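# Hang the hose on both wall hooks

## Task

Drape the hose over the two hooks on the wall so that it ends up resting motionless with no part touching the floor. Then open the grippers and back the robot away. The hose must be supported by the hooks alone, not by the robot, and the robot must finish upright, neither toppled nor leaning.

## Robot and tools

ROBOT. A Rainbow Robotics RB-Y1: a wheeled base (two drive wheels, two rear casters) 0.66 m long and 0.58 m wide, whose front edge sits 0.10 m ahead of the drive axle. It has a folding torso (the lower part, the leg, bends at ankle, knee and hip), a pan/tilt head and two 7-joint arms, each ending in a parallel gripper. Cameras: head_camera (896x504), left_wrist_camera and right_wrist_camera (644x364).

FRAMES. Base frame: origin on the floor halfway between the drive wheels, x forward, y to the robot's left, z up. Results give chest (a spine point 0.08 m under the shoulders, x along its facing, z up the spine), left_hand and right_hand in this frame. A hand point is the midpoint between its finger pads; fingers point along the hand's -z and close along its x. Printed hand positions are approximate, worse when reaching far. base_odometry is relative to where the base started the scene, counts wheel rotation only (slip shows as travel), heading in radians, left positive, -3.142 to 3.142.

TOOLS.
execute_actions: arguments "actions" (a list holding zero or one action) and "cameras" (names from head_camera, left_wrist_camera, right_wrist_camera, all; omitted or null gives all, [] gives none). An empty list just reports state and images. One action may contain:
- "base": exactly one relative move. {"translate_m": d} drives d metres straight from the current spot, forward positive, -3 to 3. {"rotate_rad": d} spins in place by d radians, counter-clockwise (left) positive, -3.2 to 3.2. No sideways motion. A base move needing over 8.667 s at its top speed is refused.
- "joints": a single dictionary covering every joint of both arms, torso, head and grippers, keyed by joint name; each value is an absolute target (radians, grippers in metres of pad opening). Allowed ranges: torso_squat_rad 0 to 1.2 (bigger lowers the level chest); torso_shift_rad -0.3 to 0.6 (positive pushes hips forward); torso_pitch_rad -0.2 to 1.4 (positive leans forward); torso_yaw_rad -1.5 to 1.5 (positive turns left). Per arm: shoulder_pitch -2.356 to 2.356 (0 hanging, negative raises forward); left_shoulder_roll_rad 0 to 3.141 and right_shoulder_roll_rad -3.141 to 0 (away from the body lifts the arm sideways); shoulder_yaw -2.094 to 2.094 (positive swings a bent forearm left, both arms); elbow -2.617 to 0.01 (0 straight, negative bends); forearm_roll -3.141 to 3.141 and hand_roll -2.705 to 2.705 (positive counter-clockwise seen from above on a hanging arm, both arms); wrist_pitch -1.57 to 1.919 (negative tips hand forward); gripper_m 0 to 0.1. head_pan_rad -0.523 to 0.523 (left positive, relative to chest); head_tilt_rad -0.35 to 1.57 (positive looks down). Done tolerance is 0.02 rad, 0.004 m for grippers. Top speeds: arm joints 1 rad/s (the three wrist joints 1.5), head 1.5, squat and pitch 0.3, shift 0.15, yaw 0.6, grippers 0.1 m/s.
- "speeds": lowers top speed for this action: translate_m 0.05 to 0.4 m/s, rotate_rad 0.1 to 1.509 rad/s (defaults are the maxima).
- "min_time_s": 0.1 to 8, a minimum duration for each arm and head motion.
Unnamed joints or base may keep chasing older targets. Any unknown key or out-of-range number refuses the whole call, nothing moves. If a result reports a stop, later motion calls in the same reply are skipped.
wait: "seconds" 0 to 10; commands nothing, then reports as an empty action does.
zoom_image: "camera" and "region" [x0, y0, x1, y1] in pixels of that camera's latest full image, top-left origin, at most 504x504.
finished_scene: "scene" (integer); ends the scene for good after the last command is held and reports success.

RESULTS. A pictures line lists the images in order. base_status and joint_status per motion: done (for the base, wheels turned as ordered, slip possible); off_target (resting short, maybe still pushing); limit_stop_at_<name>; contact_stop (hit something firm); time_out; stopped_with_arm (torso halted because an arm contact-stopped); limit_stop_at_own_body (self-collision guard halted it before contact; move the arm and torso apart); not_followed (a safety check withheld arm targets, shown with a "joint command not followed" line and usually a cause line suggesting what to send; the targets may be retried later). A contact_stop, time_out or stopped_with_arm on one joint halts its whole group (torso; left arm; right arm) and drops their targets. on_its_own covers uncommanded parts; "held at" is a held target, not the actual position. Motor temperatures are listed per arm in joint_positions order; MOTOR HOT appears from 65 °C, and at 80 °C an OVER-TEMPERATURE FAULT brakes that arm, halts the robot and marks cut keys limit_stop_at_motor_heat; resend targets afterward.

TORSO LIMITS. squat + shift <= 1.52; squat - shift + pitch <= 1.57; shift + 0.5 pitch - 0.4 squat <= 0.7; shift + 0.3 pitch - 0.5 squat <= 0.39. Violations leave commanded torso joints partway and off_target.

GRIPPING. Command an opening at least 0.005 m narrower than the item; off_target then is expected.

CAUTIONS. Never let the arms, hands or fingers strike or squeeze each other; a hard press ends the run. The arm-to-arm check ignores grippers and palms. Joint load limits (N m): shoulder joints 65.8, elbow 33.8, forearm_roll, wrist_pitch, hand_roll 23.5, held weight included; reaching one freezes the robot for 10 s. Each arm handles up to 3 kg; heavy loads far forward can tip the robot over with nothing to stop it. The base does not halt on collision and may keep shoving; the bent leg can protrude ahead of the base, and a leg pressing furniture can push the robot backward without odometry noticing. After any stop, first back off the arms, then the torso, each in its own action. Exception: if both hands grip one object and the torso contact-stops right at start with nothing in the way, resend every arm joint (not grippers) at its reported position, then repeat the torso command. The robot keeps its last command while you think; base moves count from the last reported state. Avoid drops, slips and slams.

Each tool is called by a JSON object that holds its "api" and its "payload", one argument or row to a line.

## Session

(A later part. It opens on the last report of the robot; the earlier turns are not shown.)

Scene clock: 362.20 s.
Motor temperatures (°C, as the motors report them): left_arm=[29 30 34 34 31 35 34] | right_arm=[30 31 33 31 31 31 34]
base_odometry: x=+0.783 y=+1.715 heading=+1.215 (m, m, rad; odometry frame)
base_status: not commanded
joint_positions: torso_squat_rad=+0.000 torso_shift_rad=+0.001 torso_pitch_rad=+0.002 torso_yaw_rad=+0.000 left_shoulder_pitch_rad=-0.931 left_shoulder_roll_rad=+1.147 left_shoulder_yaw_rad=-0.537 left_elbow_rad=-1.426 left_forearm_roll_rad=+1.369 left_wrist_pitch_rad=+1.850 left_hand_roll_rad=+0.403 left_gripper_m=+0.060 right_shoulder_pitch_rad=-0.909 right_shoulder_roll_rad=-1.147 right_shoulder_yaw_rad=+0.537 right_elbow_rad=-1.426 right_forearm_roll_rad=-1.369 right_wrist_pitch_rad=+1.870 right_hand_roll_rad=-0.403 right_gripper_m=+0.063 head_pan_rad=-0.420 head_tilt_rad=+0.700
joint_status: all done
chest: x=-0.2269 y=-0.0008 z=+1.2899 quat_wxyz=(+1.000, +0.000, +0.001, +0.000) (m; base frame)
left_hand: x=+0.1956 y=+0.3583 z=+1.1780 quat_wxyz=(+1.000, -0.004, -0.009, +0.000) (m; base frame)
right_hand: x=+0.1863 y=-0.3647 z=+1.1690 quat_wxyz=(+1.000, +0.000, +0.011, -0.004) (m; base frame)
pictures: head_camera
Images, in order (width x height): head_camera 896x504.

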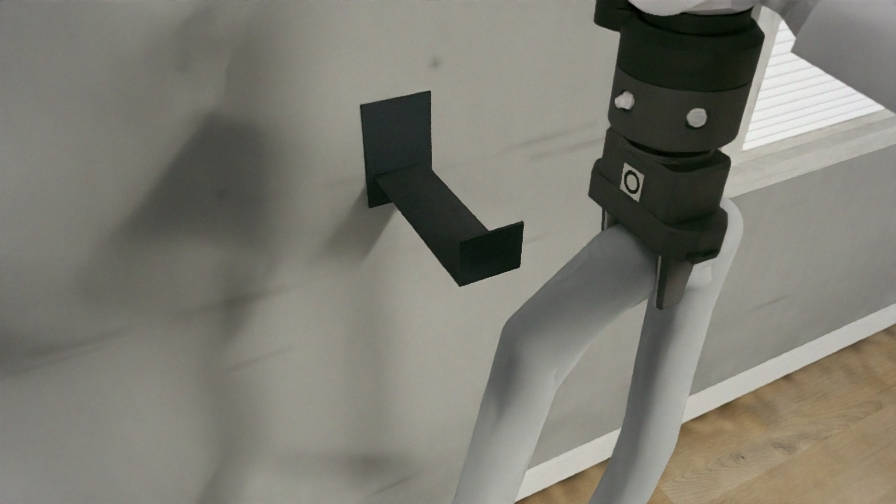

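{"api": "execute_actions", "payload": {
  "actions": [
    {"base":{"translate_m":0.28},"speeds":{"translate_m":0.1},"joints":{"right_wrist_pitch_rad":1.82,"head_tilt_rad":0.85}}
  ]
}}

{"api": "execute_actions", "payload": {
  "actions": [
    {"joints":{"head_pan_rad":0.5}}
  ],
  "cameras": ["head_camera"]
}}

Scene clock: 371.93 s.
Motor temperatures (°C, as the motors report them): left_arm=[29 30 34 34 31 35 34] | right_arm=[30 31 33 31 31 31 34]
base_odometry: x=+0.881 y=+1.977 heading=+1.214 (m, m, rad; odometry frame)
base_status: done
joint_positions: torso_squat_rad=+0.000 torso_shift_rad=+0.001 torso_pitch_rad=+0.002 torso_yaw_rad=+0.000 left_shoulder_pitch_rad=-0.931 left_shoulder_roll_rad=+1.147 left_shoulder_yaw_rad=-0.538 left_elbow_rad=-1.426 left_forearm_roll_rad=+1.369 left_wrist_pitch_rad=+1.850 left_hand_roll_rad=+0.403 left_gripper_m=+0.060 right_shoulder_pitch_rad=-0.909 right_shoulder_roll_rad=-1.147 right_shoulder_yaw_rad=+0.537 right_elbow_rad=-1.426 right_forearm_roll_rad=-1.369 right_wrist_pitch_rad=+1.820 right_hand_roll_rad=-0.403 right_gripper_m=+0.063 head_pan_rad=-0.420 head_tilt_rad=+0.850
joint_status: all done
chest: x=-0.2268 y=-0.0008 z=+1.2899 quat_wxyz=(+1.000, +0.000, +0.001, +0.000) (m; base frame)
left_hand: x=+0.1957 y=+0.3582 z=+1.1779 quat_wxyz=(+1.000, -0.004, -0.009, +0.000) (m; base frame)
right_hand: x=+0.1970 y=-0.3603 z=+1.1690 quat_wxyz=(+1.000, +0.010, -0.012, -0.004) (m; base frame)
pictures: head_camera, left_wrist_camera, right_wrist_camera
Images, in order (width x height): head_camera 896x504, left_wrist_camera 644x364, right_wrist_camera 644x364.

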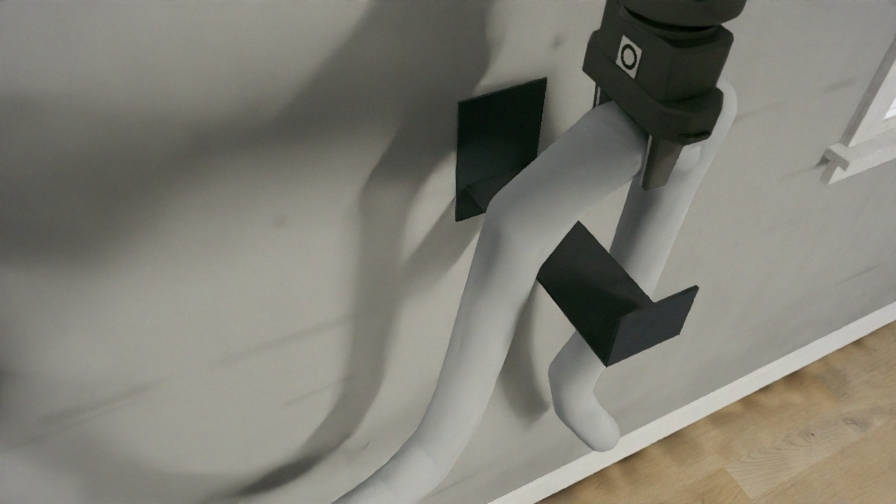

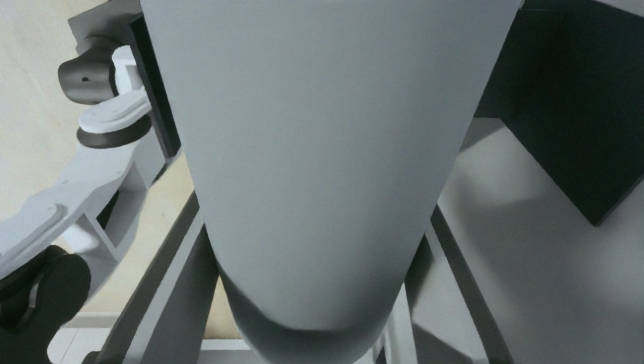

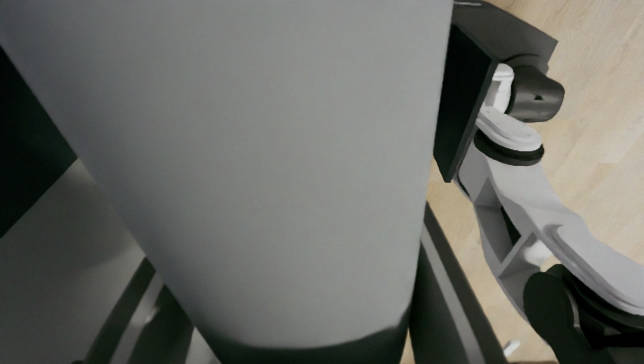

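Scene clock: 373.20 s.
Motor temperatures (°C, as the motors report them): left_arm=[29 30 34 34 31 35 34] | right_arm=[30 31 33 31 31 31 34]
base_odometry: x=+0.881 y=+1.977 heading=+1.214 (m, m, rad; odometry frame)
base_status: not commanded
joint_positions: torso_squat_rad=+0.000 torso_shift_rad=+0.001 torso_pitch_rad=+0.002 torso_yaw_rad=+0.000 left_shoulder_pitch_rad=-0.931 left_shoulder_roll_rad=+1.147 left_shoulder_yaw_rad=-0.538 left_elbow_rad=-1.426 left_forearm_roll_rad=+1.369 left_wrist_pitch_rad=+1.850 left_hand_roll_rad=+0.403 left_gripper_m=+0.060 right_shoulder_pitch_rad=-0.909 right_shoulder_roll_rad=-1.147 right_shoulder_yaw_rad=+0.537 right_elbow_rad=-1.426 right_forearm_roll_rad=-1.369 right_wrist_pitch_rad=+1.820 right_hand_roll_rad=-0.403 right_gripper_m=+0.063 head_pan_rad=+0.500 head_tilt_rad=+0.850
joint_status: all done
chest: x=-0.2268 y=-0.0008 z=+1.2899 quat_wxyz=(+1.000, +0.000, +0.001, +0.000) (m; base frame)
left_hand: x=+0.1956 y=+0.3582 z=+1.1779 quat_wxyz=(+1.000, -0.004, -0.009, +0.000) (m; base frame)
right_hand: x=+0.1969 y=-0.3603 z=+1.1690 quat_wxyz=(+1.000, +0.010, -0.012, -0.004) (m; base frame)
pictures: head_camera
Images, in order (width x height): head_camera 896x504.

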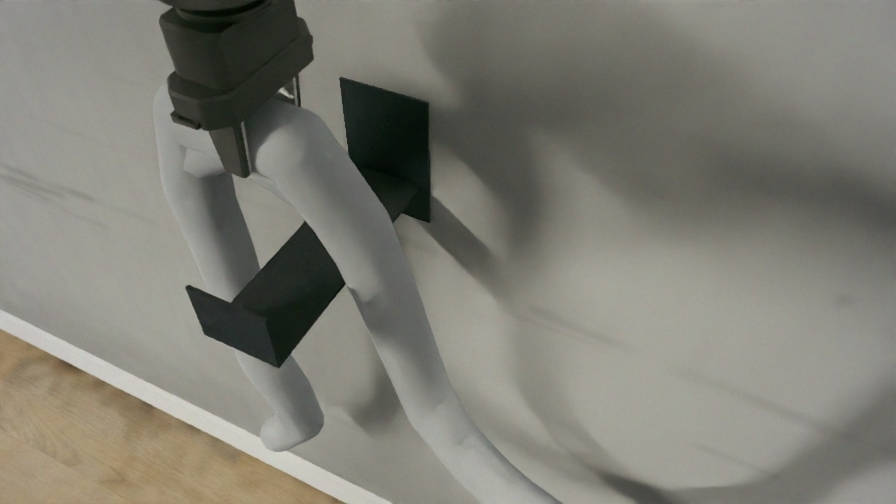

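{"api": "execute_actions", "payload": {
  "actions": [
    {"base":{"translate_m":0.02},"joints":{"torso_squat_rad":0.5}}
  ]
}}

Scene clock: 378.97 s.
Motor temperatures (°C, as the motors report them): left_arm=[29 30 34 34 31 35 34] | right_arm=[30 31 33 31 31 31 34]
base_odometry: x=+0.888 y=+1.996 heading=+1.214 (m, m, rad; odometry frame)
base_status: done
joint_positions: torso_squat_rad=+0.500 torso_shift_rad=+0.001 torso_pitch_rad=+0.001 torso_yaw_rad=+0.000 left_shoulder_pitch_rad=-0.931 left_shoulder_roll_rad=+1.146 left_shoulder_yaw_rad=-0.537 left_elbow_rad=-1.426 left_forearm_roll_rad=+1.369 left_wrist_pitch_rad=+1.850 left_hand_roll_rad=+0.403 left_gripper_m=+0.060 right_shoulder_pitch_rad=-0.909 right_shoulder_roll_rad=-1.147 right_shoulder_yaw_rad=+0.537 right_elbow_rad=-1.426 right_forearm_roll_rad=-1.369 right_wrist_pitch_rad=+1.820 right_hand_roll_rad=-0.403 right_gripper_m=+0.063 head_pan_rad=+0.500 head_tilt_rad=+0.850
joint_status: all done
chest: x=-0.2272 y=-0.0007 z=+1.2042 quat_wxyz=(+1.000, +0.000, +0.001, +0.000) (m; base frame)
left_hand: x=+0.1953 y=+0.3583 z=+1.0925 quat_wxyz=(+1.000, -0.004, -0.009, +0.000) (m; base frame)
right_hand: x=+0.1966 y=-0.3602 z=+1.0836 quat_wxyz=(+1.000, +0.010, -0.012, -0.004) (m; base frame)
pictures: head_camera, left_wrist_camera, right_wrist_camera
Images, in order (width x height): head_camera 896x504, left_wrist_camera 644x364, right_wrist_camera 644x364.

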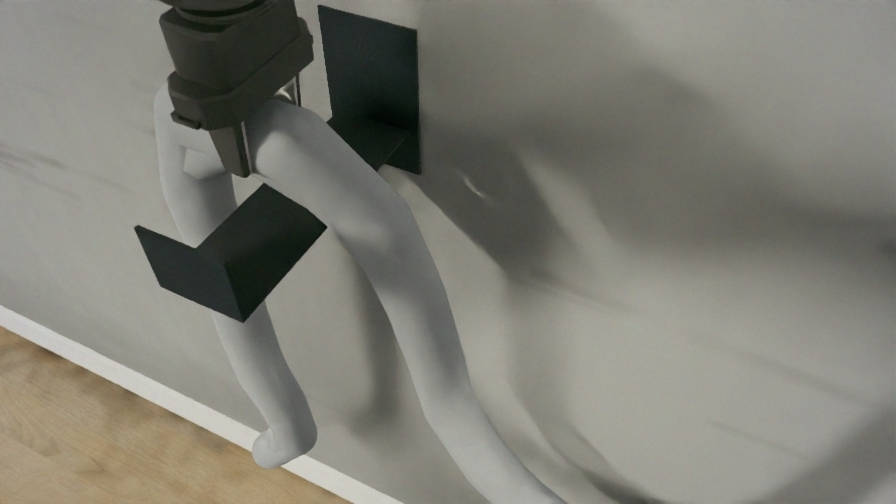

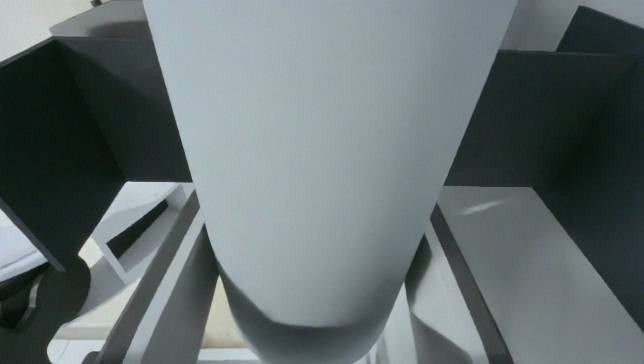

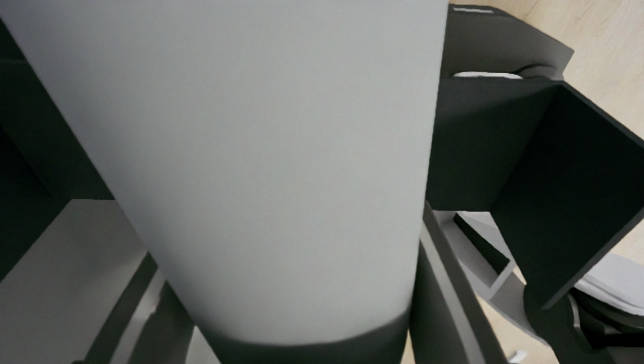

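{"api": "execute_actions", "payload": {
  "actions": [
    {"joints":{"torso_squat_rad":0.6,"left_shoulder_pitch_rad":-0.91}}
  ]
}}

Scene clock: 383.73 s.
Motor temperatures (°C, as the motors report them): left_arm=[29 30 34 34 31 35 34] | right_arm=[30 31 33 31 31 31 34]
base_odometry: x=+0.888 y=+1.996 heading=+1.214 (m, m, rad; odometry frame)
base_status: not commanded
joint_positions: torso_squat_rad=+0.600 torso_shift_rad=+0.000 torso_pitch_rad=-0.001 torso_yaw_rad=+0.000 left_shoulder_pitch_rad=-0.916 left_shoulder_roll_rad=+1.148 left_shoulder_yaw_rad=-0.534 left_elbow_rad=-1.428 left_forearm_roll_rad=+1.370 left_wrist_pitch_rad=+1.850 left_hand_roll_rad=+0.403 left_gripper_m=+0.060 right_shoulder_pitch_rad=-0.910 right_shoulder_roll_rad=-1.147 right_shoulder_yaw_rad=+0.537 right_elbow_rad=-1.426 right_forearm_roll_rad=-1.369 right_wrist_pitch_rad=+1.820 right_hand_roll_rad=-0.403 right_gripper_m=+0.063 head_pan_rad=+0.500 head_tilt_rad=+0.850
joint_status: all done
chest: x=-0.2285 y=-0.0015 z=+1.1676 quat_wxyz=(+1.000, +0.001, -0.001, +0.000) (m; base frame)
left_hand: x=+0.1910 y=+0.3598 z=+1.0527 quat_wxyz=(+1.000, -0.004, -0.004, +0.003) (m; base frame)
right_hand: x=+0.1957 y=-0.3607 z=+1.0477 quat_wxyz=(+1.000, +0.011, -0.014, -0.004) (m; base frame)
pictures: head_camera, left_wrist_camera, right_wrist_camera
Images, in order (width x height): head_camera 896x504, left_wrist_camera 644x364, right_wrist_camera 644x364.

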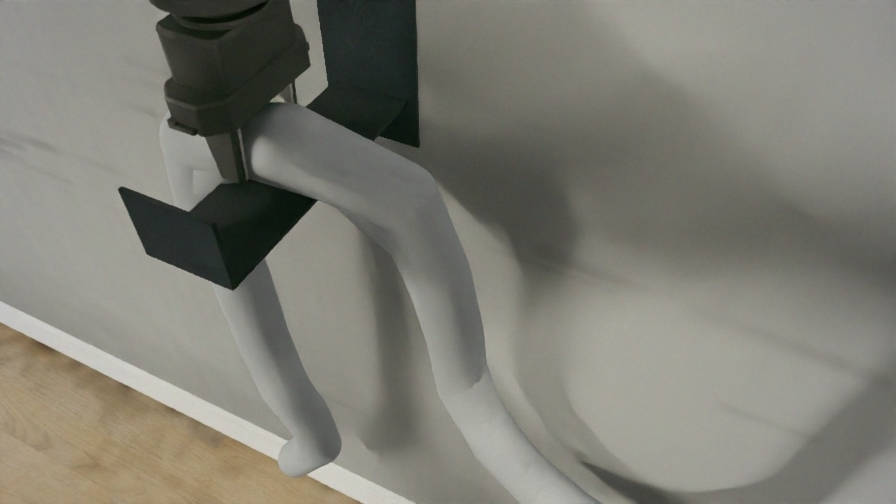

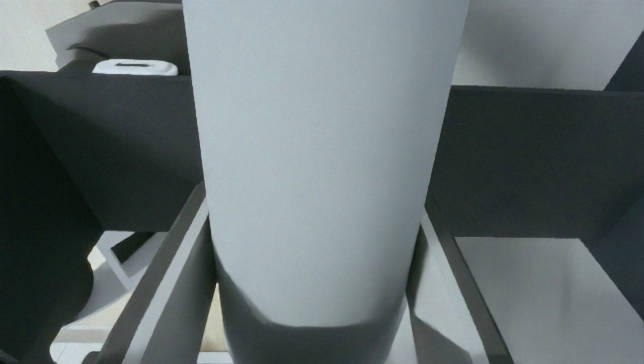

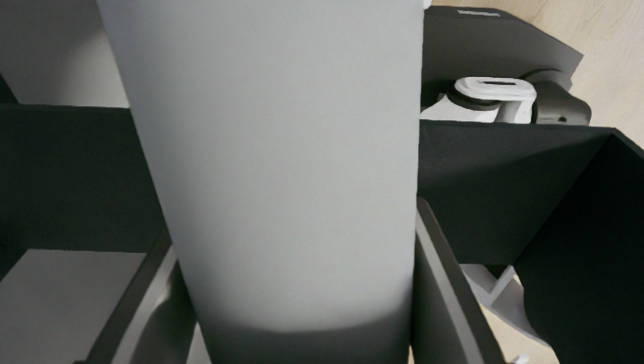

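Hose is resting on the pegs. Release.

{"api": "execute_actions", "payload": {
  "actions": [
    {"joints":{"left_gripper_m":0.1,"right_gripper_m":0.1,"left_shoulder_pitch_rad":-0.93,"head_pan_rad":-0.42}}
  ]
}}

{"api": "execute_actions", "payload": {
  "actions": [
    {"joints":{"torso_squat_rad":0.1,"head_pan_rad":0.04,"head_tilt_rad":0.7}}
  ]
}}

Scene clock: 389.53 s.
Motor temperatures (°C, as the motors report them): left_arm=[29 30 34 34 31 35 34] | right_arm=[30 31 33 31 31 31 34]
base_odometry: x=+0.888 y=+1.996 heading=+1.214 (m, m, rad; odometry frame)
base_status: not commanded
joint_positions: torso_squat_rad=+0.600 torso_shift_rad=+0.001 torso_pitch_rad=+0.001 torso_yaw_rad=+0.000 left_shoulder_pitch_rad=-0.930 left_shoulder_roll_rad=+1.147 left_shoulder_yaw_rad=-0.537 left_elbow_rad=-1.427 left_forearm_roll_rad=+1.369 left_wrist_pitch_rad=+1.850 left_hand_roll_rad=+0.403 left_gripper_m=+0.100 right_shoulder_pitch_rad=-0.910 right_shoulder_roll_rad=-1.147 right_shoulder_yaw_rad=+0.537 right_elbow_rad=-1.426 right_forearm_roll_rad=-1.369 right_wrist_pitch_rad=+1.820 right_hand_roll_rad=-0.403 right_gripper_m=+0.100 head_pan_rad=-0.420 head_tilt_rad=+0.850
joint_status: all done
chest: x=-0.2274 y=-0.0007 z=+1.1677 quat_wxyz=(+1.000, +0.000, +0.000, +0.000) (m; base frame)
left_hand: x=+0.1950 y=+0.3585 z=+1.0559 quat_wxyz=(+1.000, -0.004, -0.009, +0.000) (m; base frame)
right_hand: x=+0.1967 y=-0.3601 z=+1.0476 quat_wxyz=(+1.000, +0.010, -0.013, -0.004) (m; base frame)
pictures: head_camera, left_wrist_camera, right_wrist_camera
Images, in order (width x height): head_camera 896x504, left_wrist_camera 644x364, right_wrist_camera 644x364.

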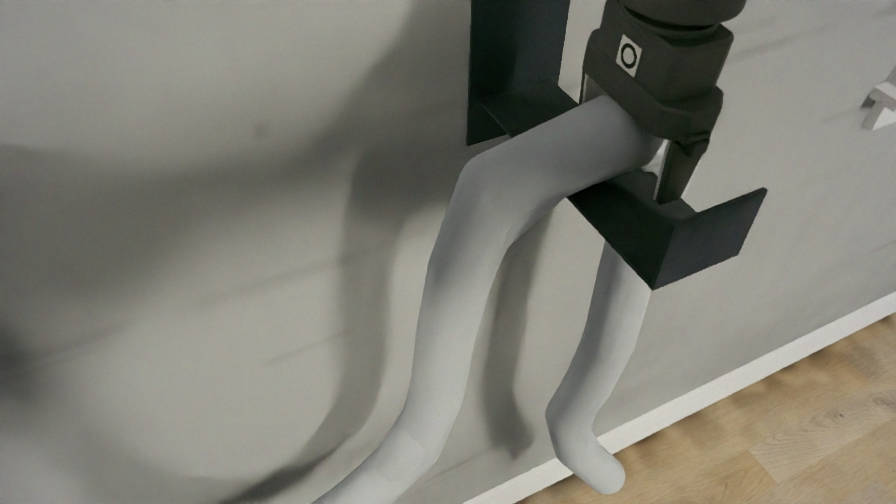

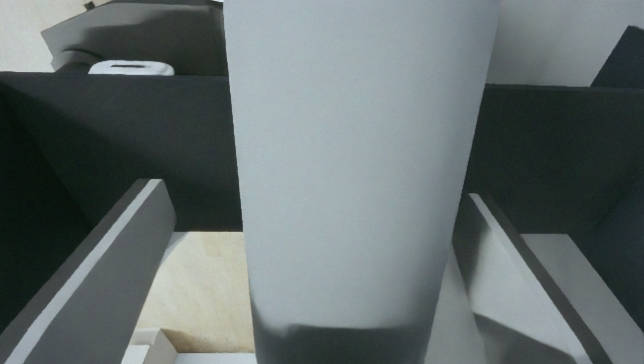

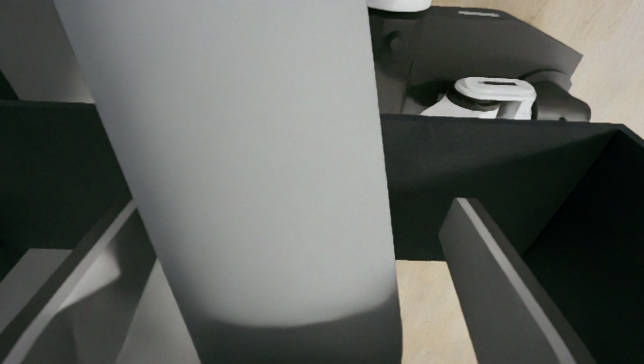

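Scene clock: 391.97 s.
Motor temperatures (°C, as the motors report them): left_arm=[29 30 34 34 31 35 34] | right_arm=[30 31 33 31 31 31 34]
base_odometry: x=+0.888 y=+1.996 heading=+1.214 (m, m, rad; odometry frame)
base_status: not commanded
joint_positions: torso_squat_rad=+0.100 torso_shift_rad=+0.001 torso_pitch_rad=+0.001 torso_yaw_rad=+0.000 left_shoulder_pitch_rad=-0.930 left_shoulder_roll_rad=+1.147 left_shoulder_yaw_rad=-0.537 left_elbow_rad=-1.427 left_forearm_roll_rad=+1.369 left_wrist_pitch_rad=+1.850 left_hand_roll_rad=+0.403 left_gripper_m=+0.100 right_shoulder_pitch_rad=-0.910 right_shoulder_roll_rad=-1.147 right_shoulder_yaw_rad=+0.537 right_elbow_rad=-1.426 right_forearm_roll_rad=-1.369 right_wrist_pitch_rad=+1.820 right_hand_roll_rad=-0.403 right_gripper_m=+0.100 head_pan_rad=+0.040 head_tilt_rad=+0.700
joint_status: all done
chest: x=-0.2271 y=-0.0009 z=+1.2864 quat_wxyz=(+1.000, +0.000, +0.001, +0.000) (m; base frame)
left_hand: x=+0.1952 y=+0.3584 z=+1.1744 quat_wxyz=(+1.000, -0.004, -0.009, +0.000) (m; base frame)
right_hand: x=+0.1969 y=-0.3602 z=+1.1662 quat_wxyz=(+1.000, +0.010, -0.013, -0.004) (m; base frame)
pictures: head_camera, left_wrist_camera, right_wrist_camera
Images, in order (width x height): head_camera 896x504, left_wrist_camera 644x364, right_wrist_camera 644x364.

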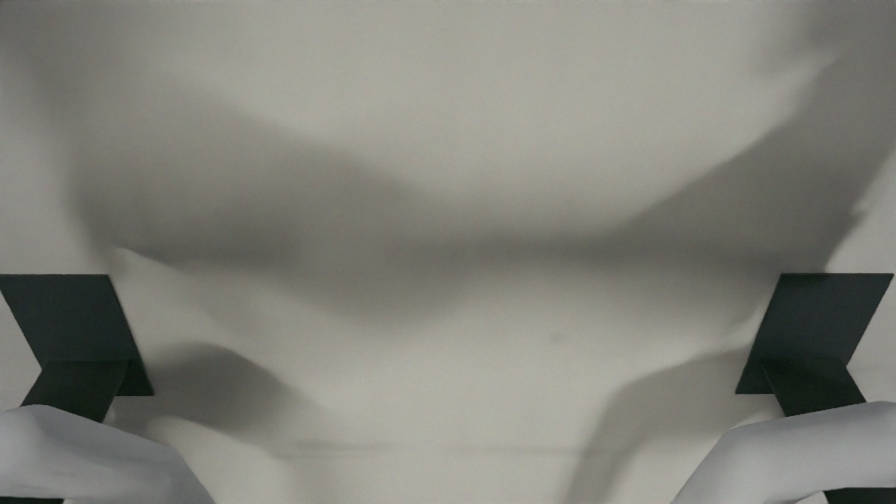

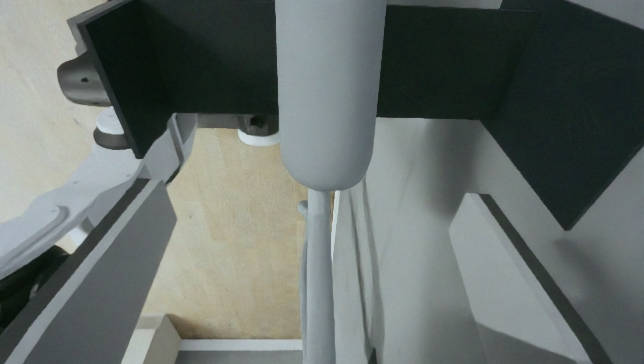

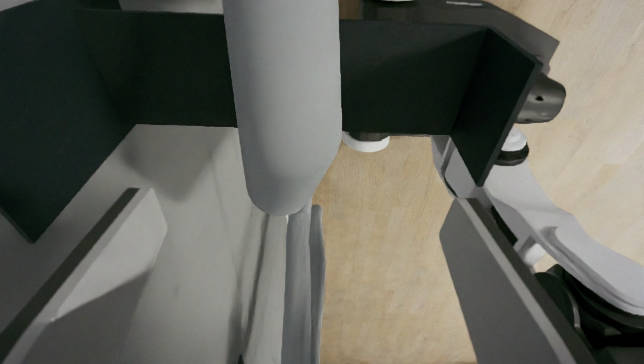

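{"api": "execute_actions", "payload": {
  "actions": [
    {"base":{"translate_m":-0.9},"joints":{"head_tilt_rad":0.6}}
  ],
  "cameras": ["head_camera"]
}}

{"api": "wait", "payload": {
  "seconds": 3
}}

Scene clock: 402.57 s.
Motor temperatures (°C, as the motors report them): left_arm=[29 30 34 34 31 35 34] | right_arm=[30 31 33 31 31 31 34]
base_odometry: x=+0.574 y=+1.153 heading=+1.214 (m, m, rad; odometry frame)
base_status: done
joint_positions: torso_squat_rad=+0.100 torso_shift_rad=+0.001 torso_pitch_rad=+0.001 torso_yaw_rad=+0.000 left_shoulder_pitch_rad=-0.930 left_shoulder_roll_rad=+1.147 left_shoulder_yaw_rad=-0.537 left_elbow_rad=-1.427 left_forearm_roll_rad=+1.369 left_wrist_pitch_rad=+1.850 left_hand_roll_rad=+0.403 left_gripper_m=+0.100 right_shoulder_pitch_rad=-0.910 right_shoulder_roll_rad=-1.147 right_shoulder_yaw_rad=+0.537 right_elbow_rad=-1.426 right_forearm_roll_rad=-1.369 right_wrist_pitch_rad=+1.820 right_hand_roll_rad=-0.403 right_gripper_m=+0.100 head_pan_rad=+0.040 head_tilt_rad=+0.600
joint_status: all done
chest: x=-0.2273 y=-0.0009 z=+1.2864 quat_wxyz=(+1.000, +0.000, +0.000, +0.000) (m; base frame)
left_hand: x=+0.1950 y=+0.3584 z=+1.1745 quat_wxyz=(+1.000, -0.004, -0.009, +0.000) (m; base frame)
right_hand: x=+0.1968 y=-0.3603 z=+1.1663 quat_wxyz=(+1.000, +0.010, -0.013, -0.004) (m; base frame)
pictures: head_camera
Images, in order (width x height): head_camera 896x504.

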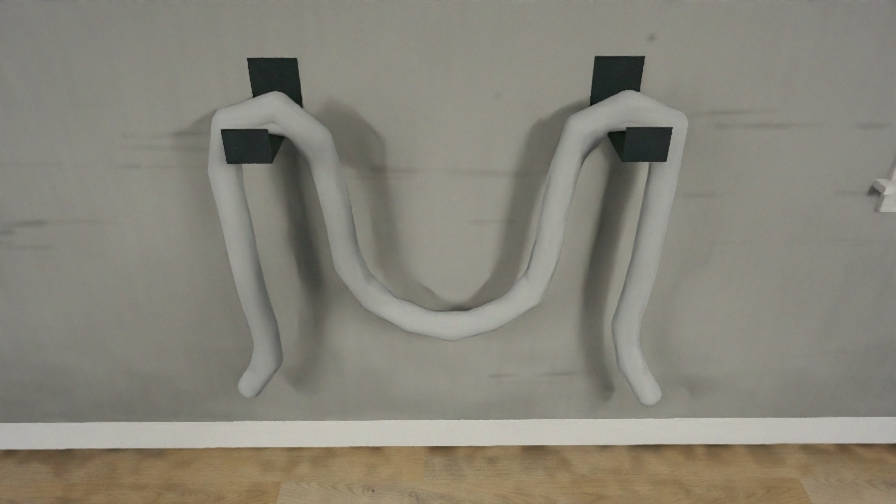

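Scene clock: 405.57 s.
Motor temperatures (°C, as the motors report them): left_arm=[29 30 34 34 31 35 34] | right_arm=[30 31 33 31 31 31 34]
base_odometry: x=+0.574 y=+1.153 heading=+1.214 (m, m, rad; odometry frame)
base_status: done
joint_positions: torso_squat_rad=+0.100 torso_shift_rad=+0.001 torso_pitch_rad=+0.001 torso_yaw_rad=+0.000 left_shoulder_pitch_rad=-0.930 left_shoulder_roll_rad=+1.147 left_shoulder_yaw_rad=-0.537 left_elbow_rad=-1.427 left_forearm_roll_rad=+1.369 left_wrist_pitch_rad=+1.850 left_hand_roll_rad=+0.403 left_gripper_m=+0.100 right_shoulder_pitch_rad=-0.910 right_shoulder_roll_rad=-1.147 right_shoulder_yaw_rad=+0.537 right_elbow_rad=-1.426 right_forearm_roll_rad=-1.369 right_wrist_pitch_rad=+1.820 right_hand_roll_rad=-0.403 right_gripper_m=+0.100 head_pan_rad=+0.040 head_tilt_rad=+0.600
joint_status: all done
chest: x=-0.2273 y=-0.0009 z=+1.2864 quat_wxyz=(+1.000, +0.000, +0.000, +0.000) (m; base frame)
left_hand: x=+0.1950 y=+0.3584 z=+1.1745 quat_wxyz=(+1.000, -0.004, -0.009, +0.000) (m; base frame)
right_hand: x=+0.1968 y=-0.3603 z=+1.1663 quat_wxyz=(+1.000, +0.010, -0.013, -0.004) (m; base frame)
wait: 3.00 s; at rest by 0.27 s
pictures: head_camera, left_wrist_camera, right_wrist_camera
Images, in order (width x height): head_camera 896x504, left_wrist_camera 644x364, right_wrist_camera 644x364.

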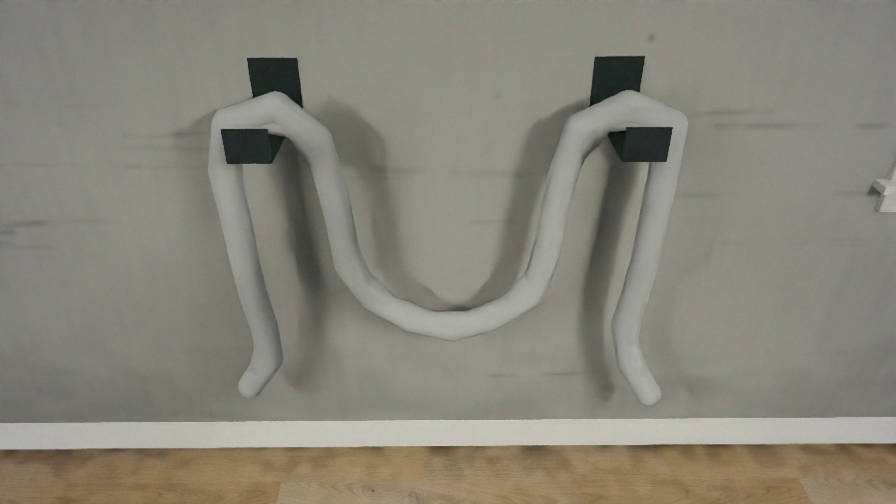

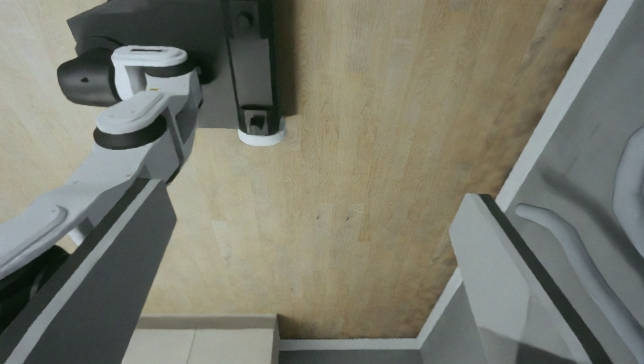

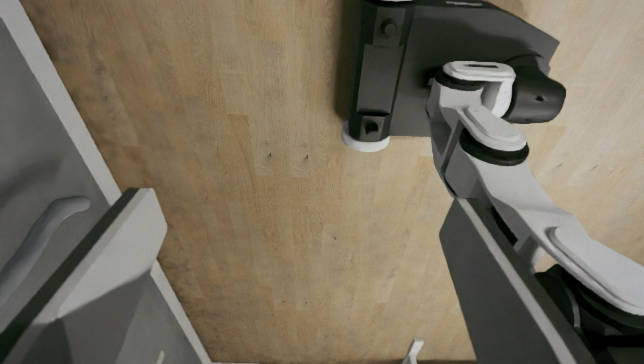

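{"api": "finished_scene", "payload": {
  "scene": 1
}}

The scene is finished: the task was done.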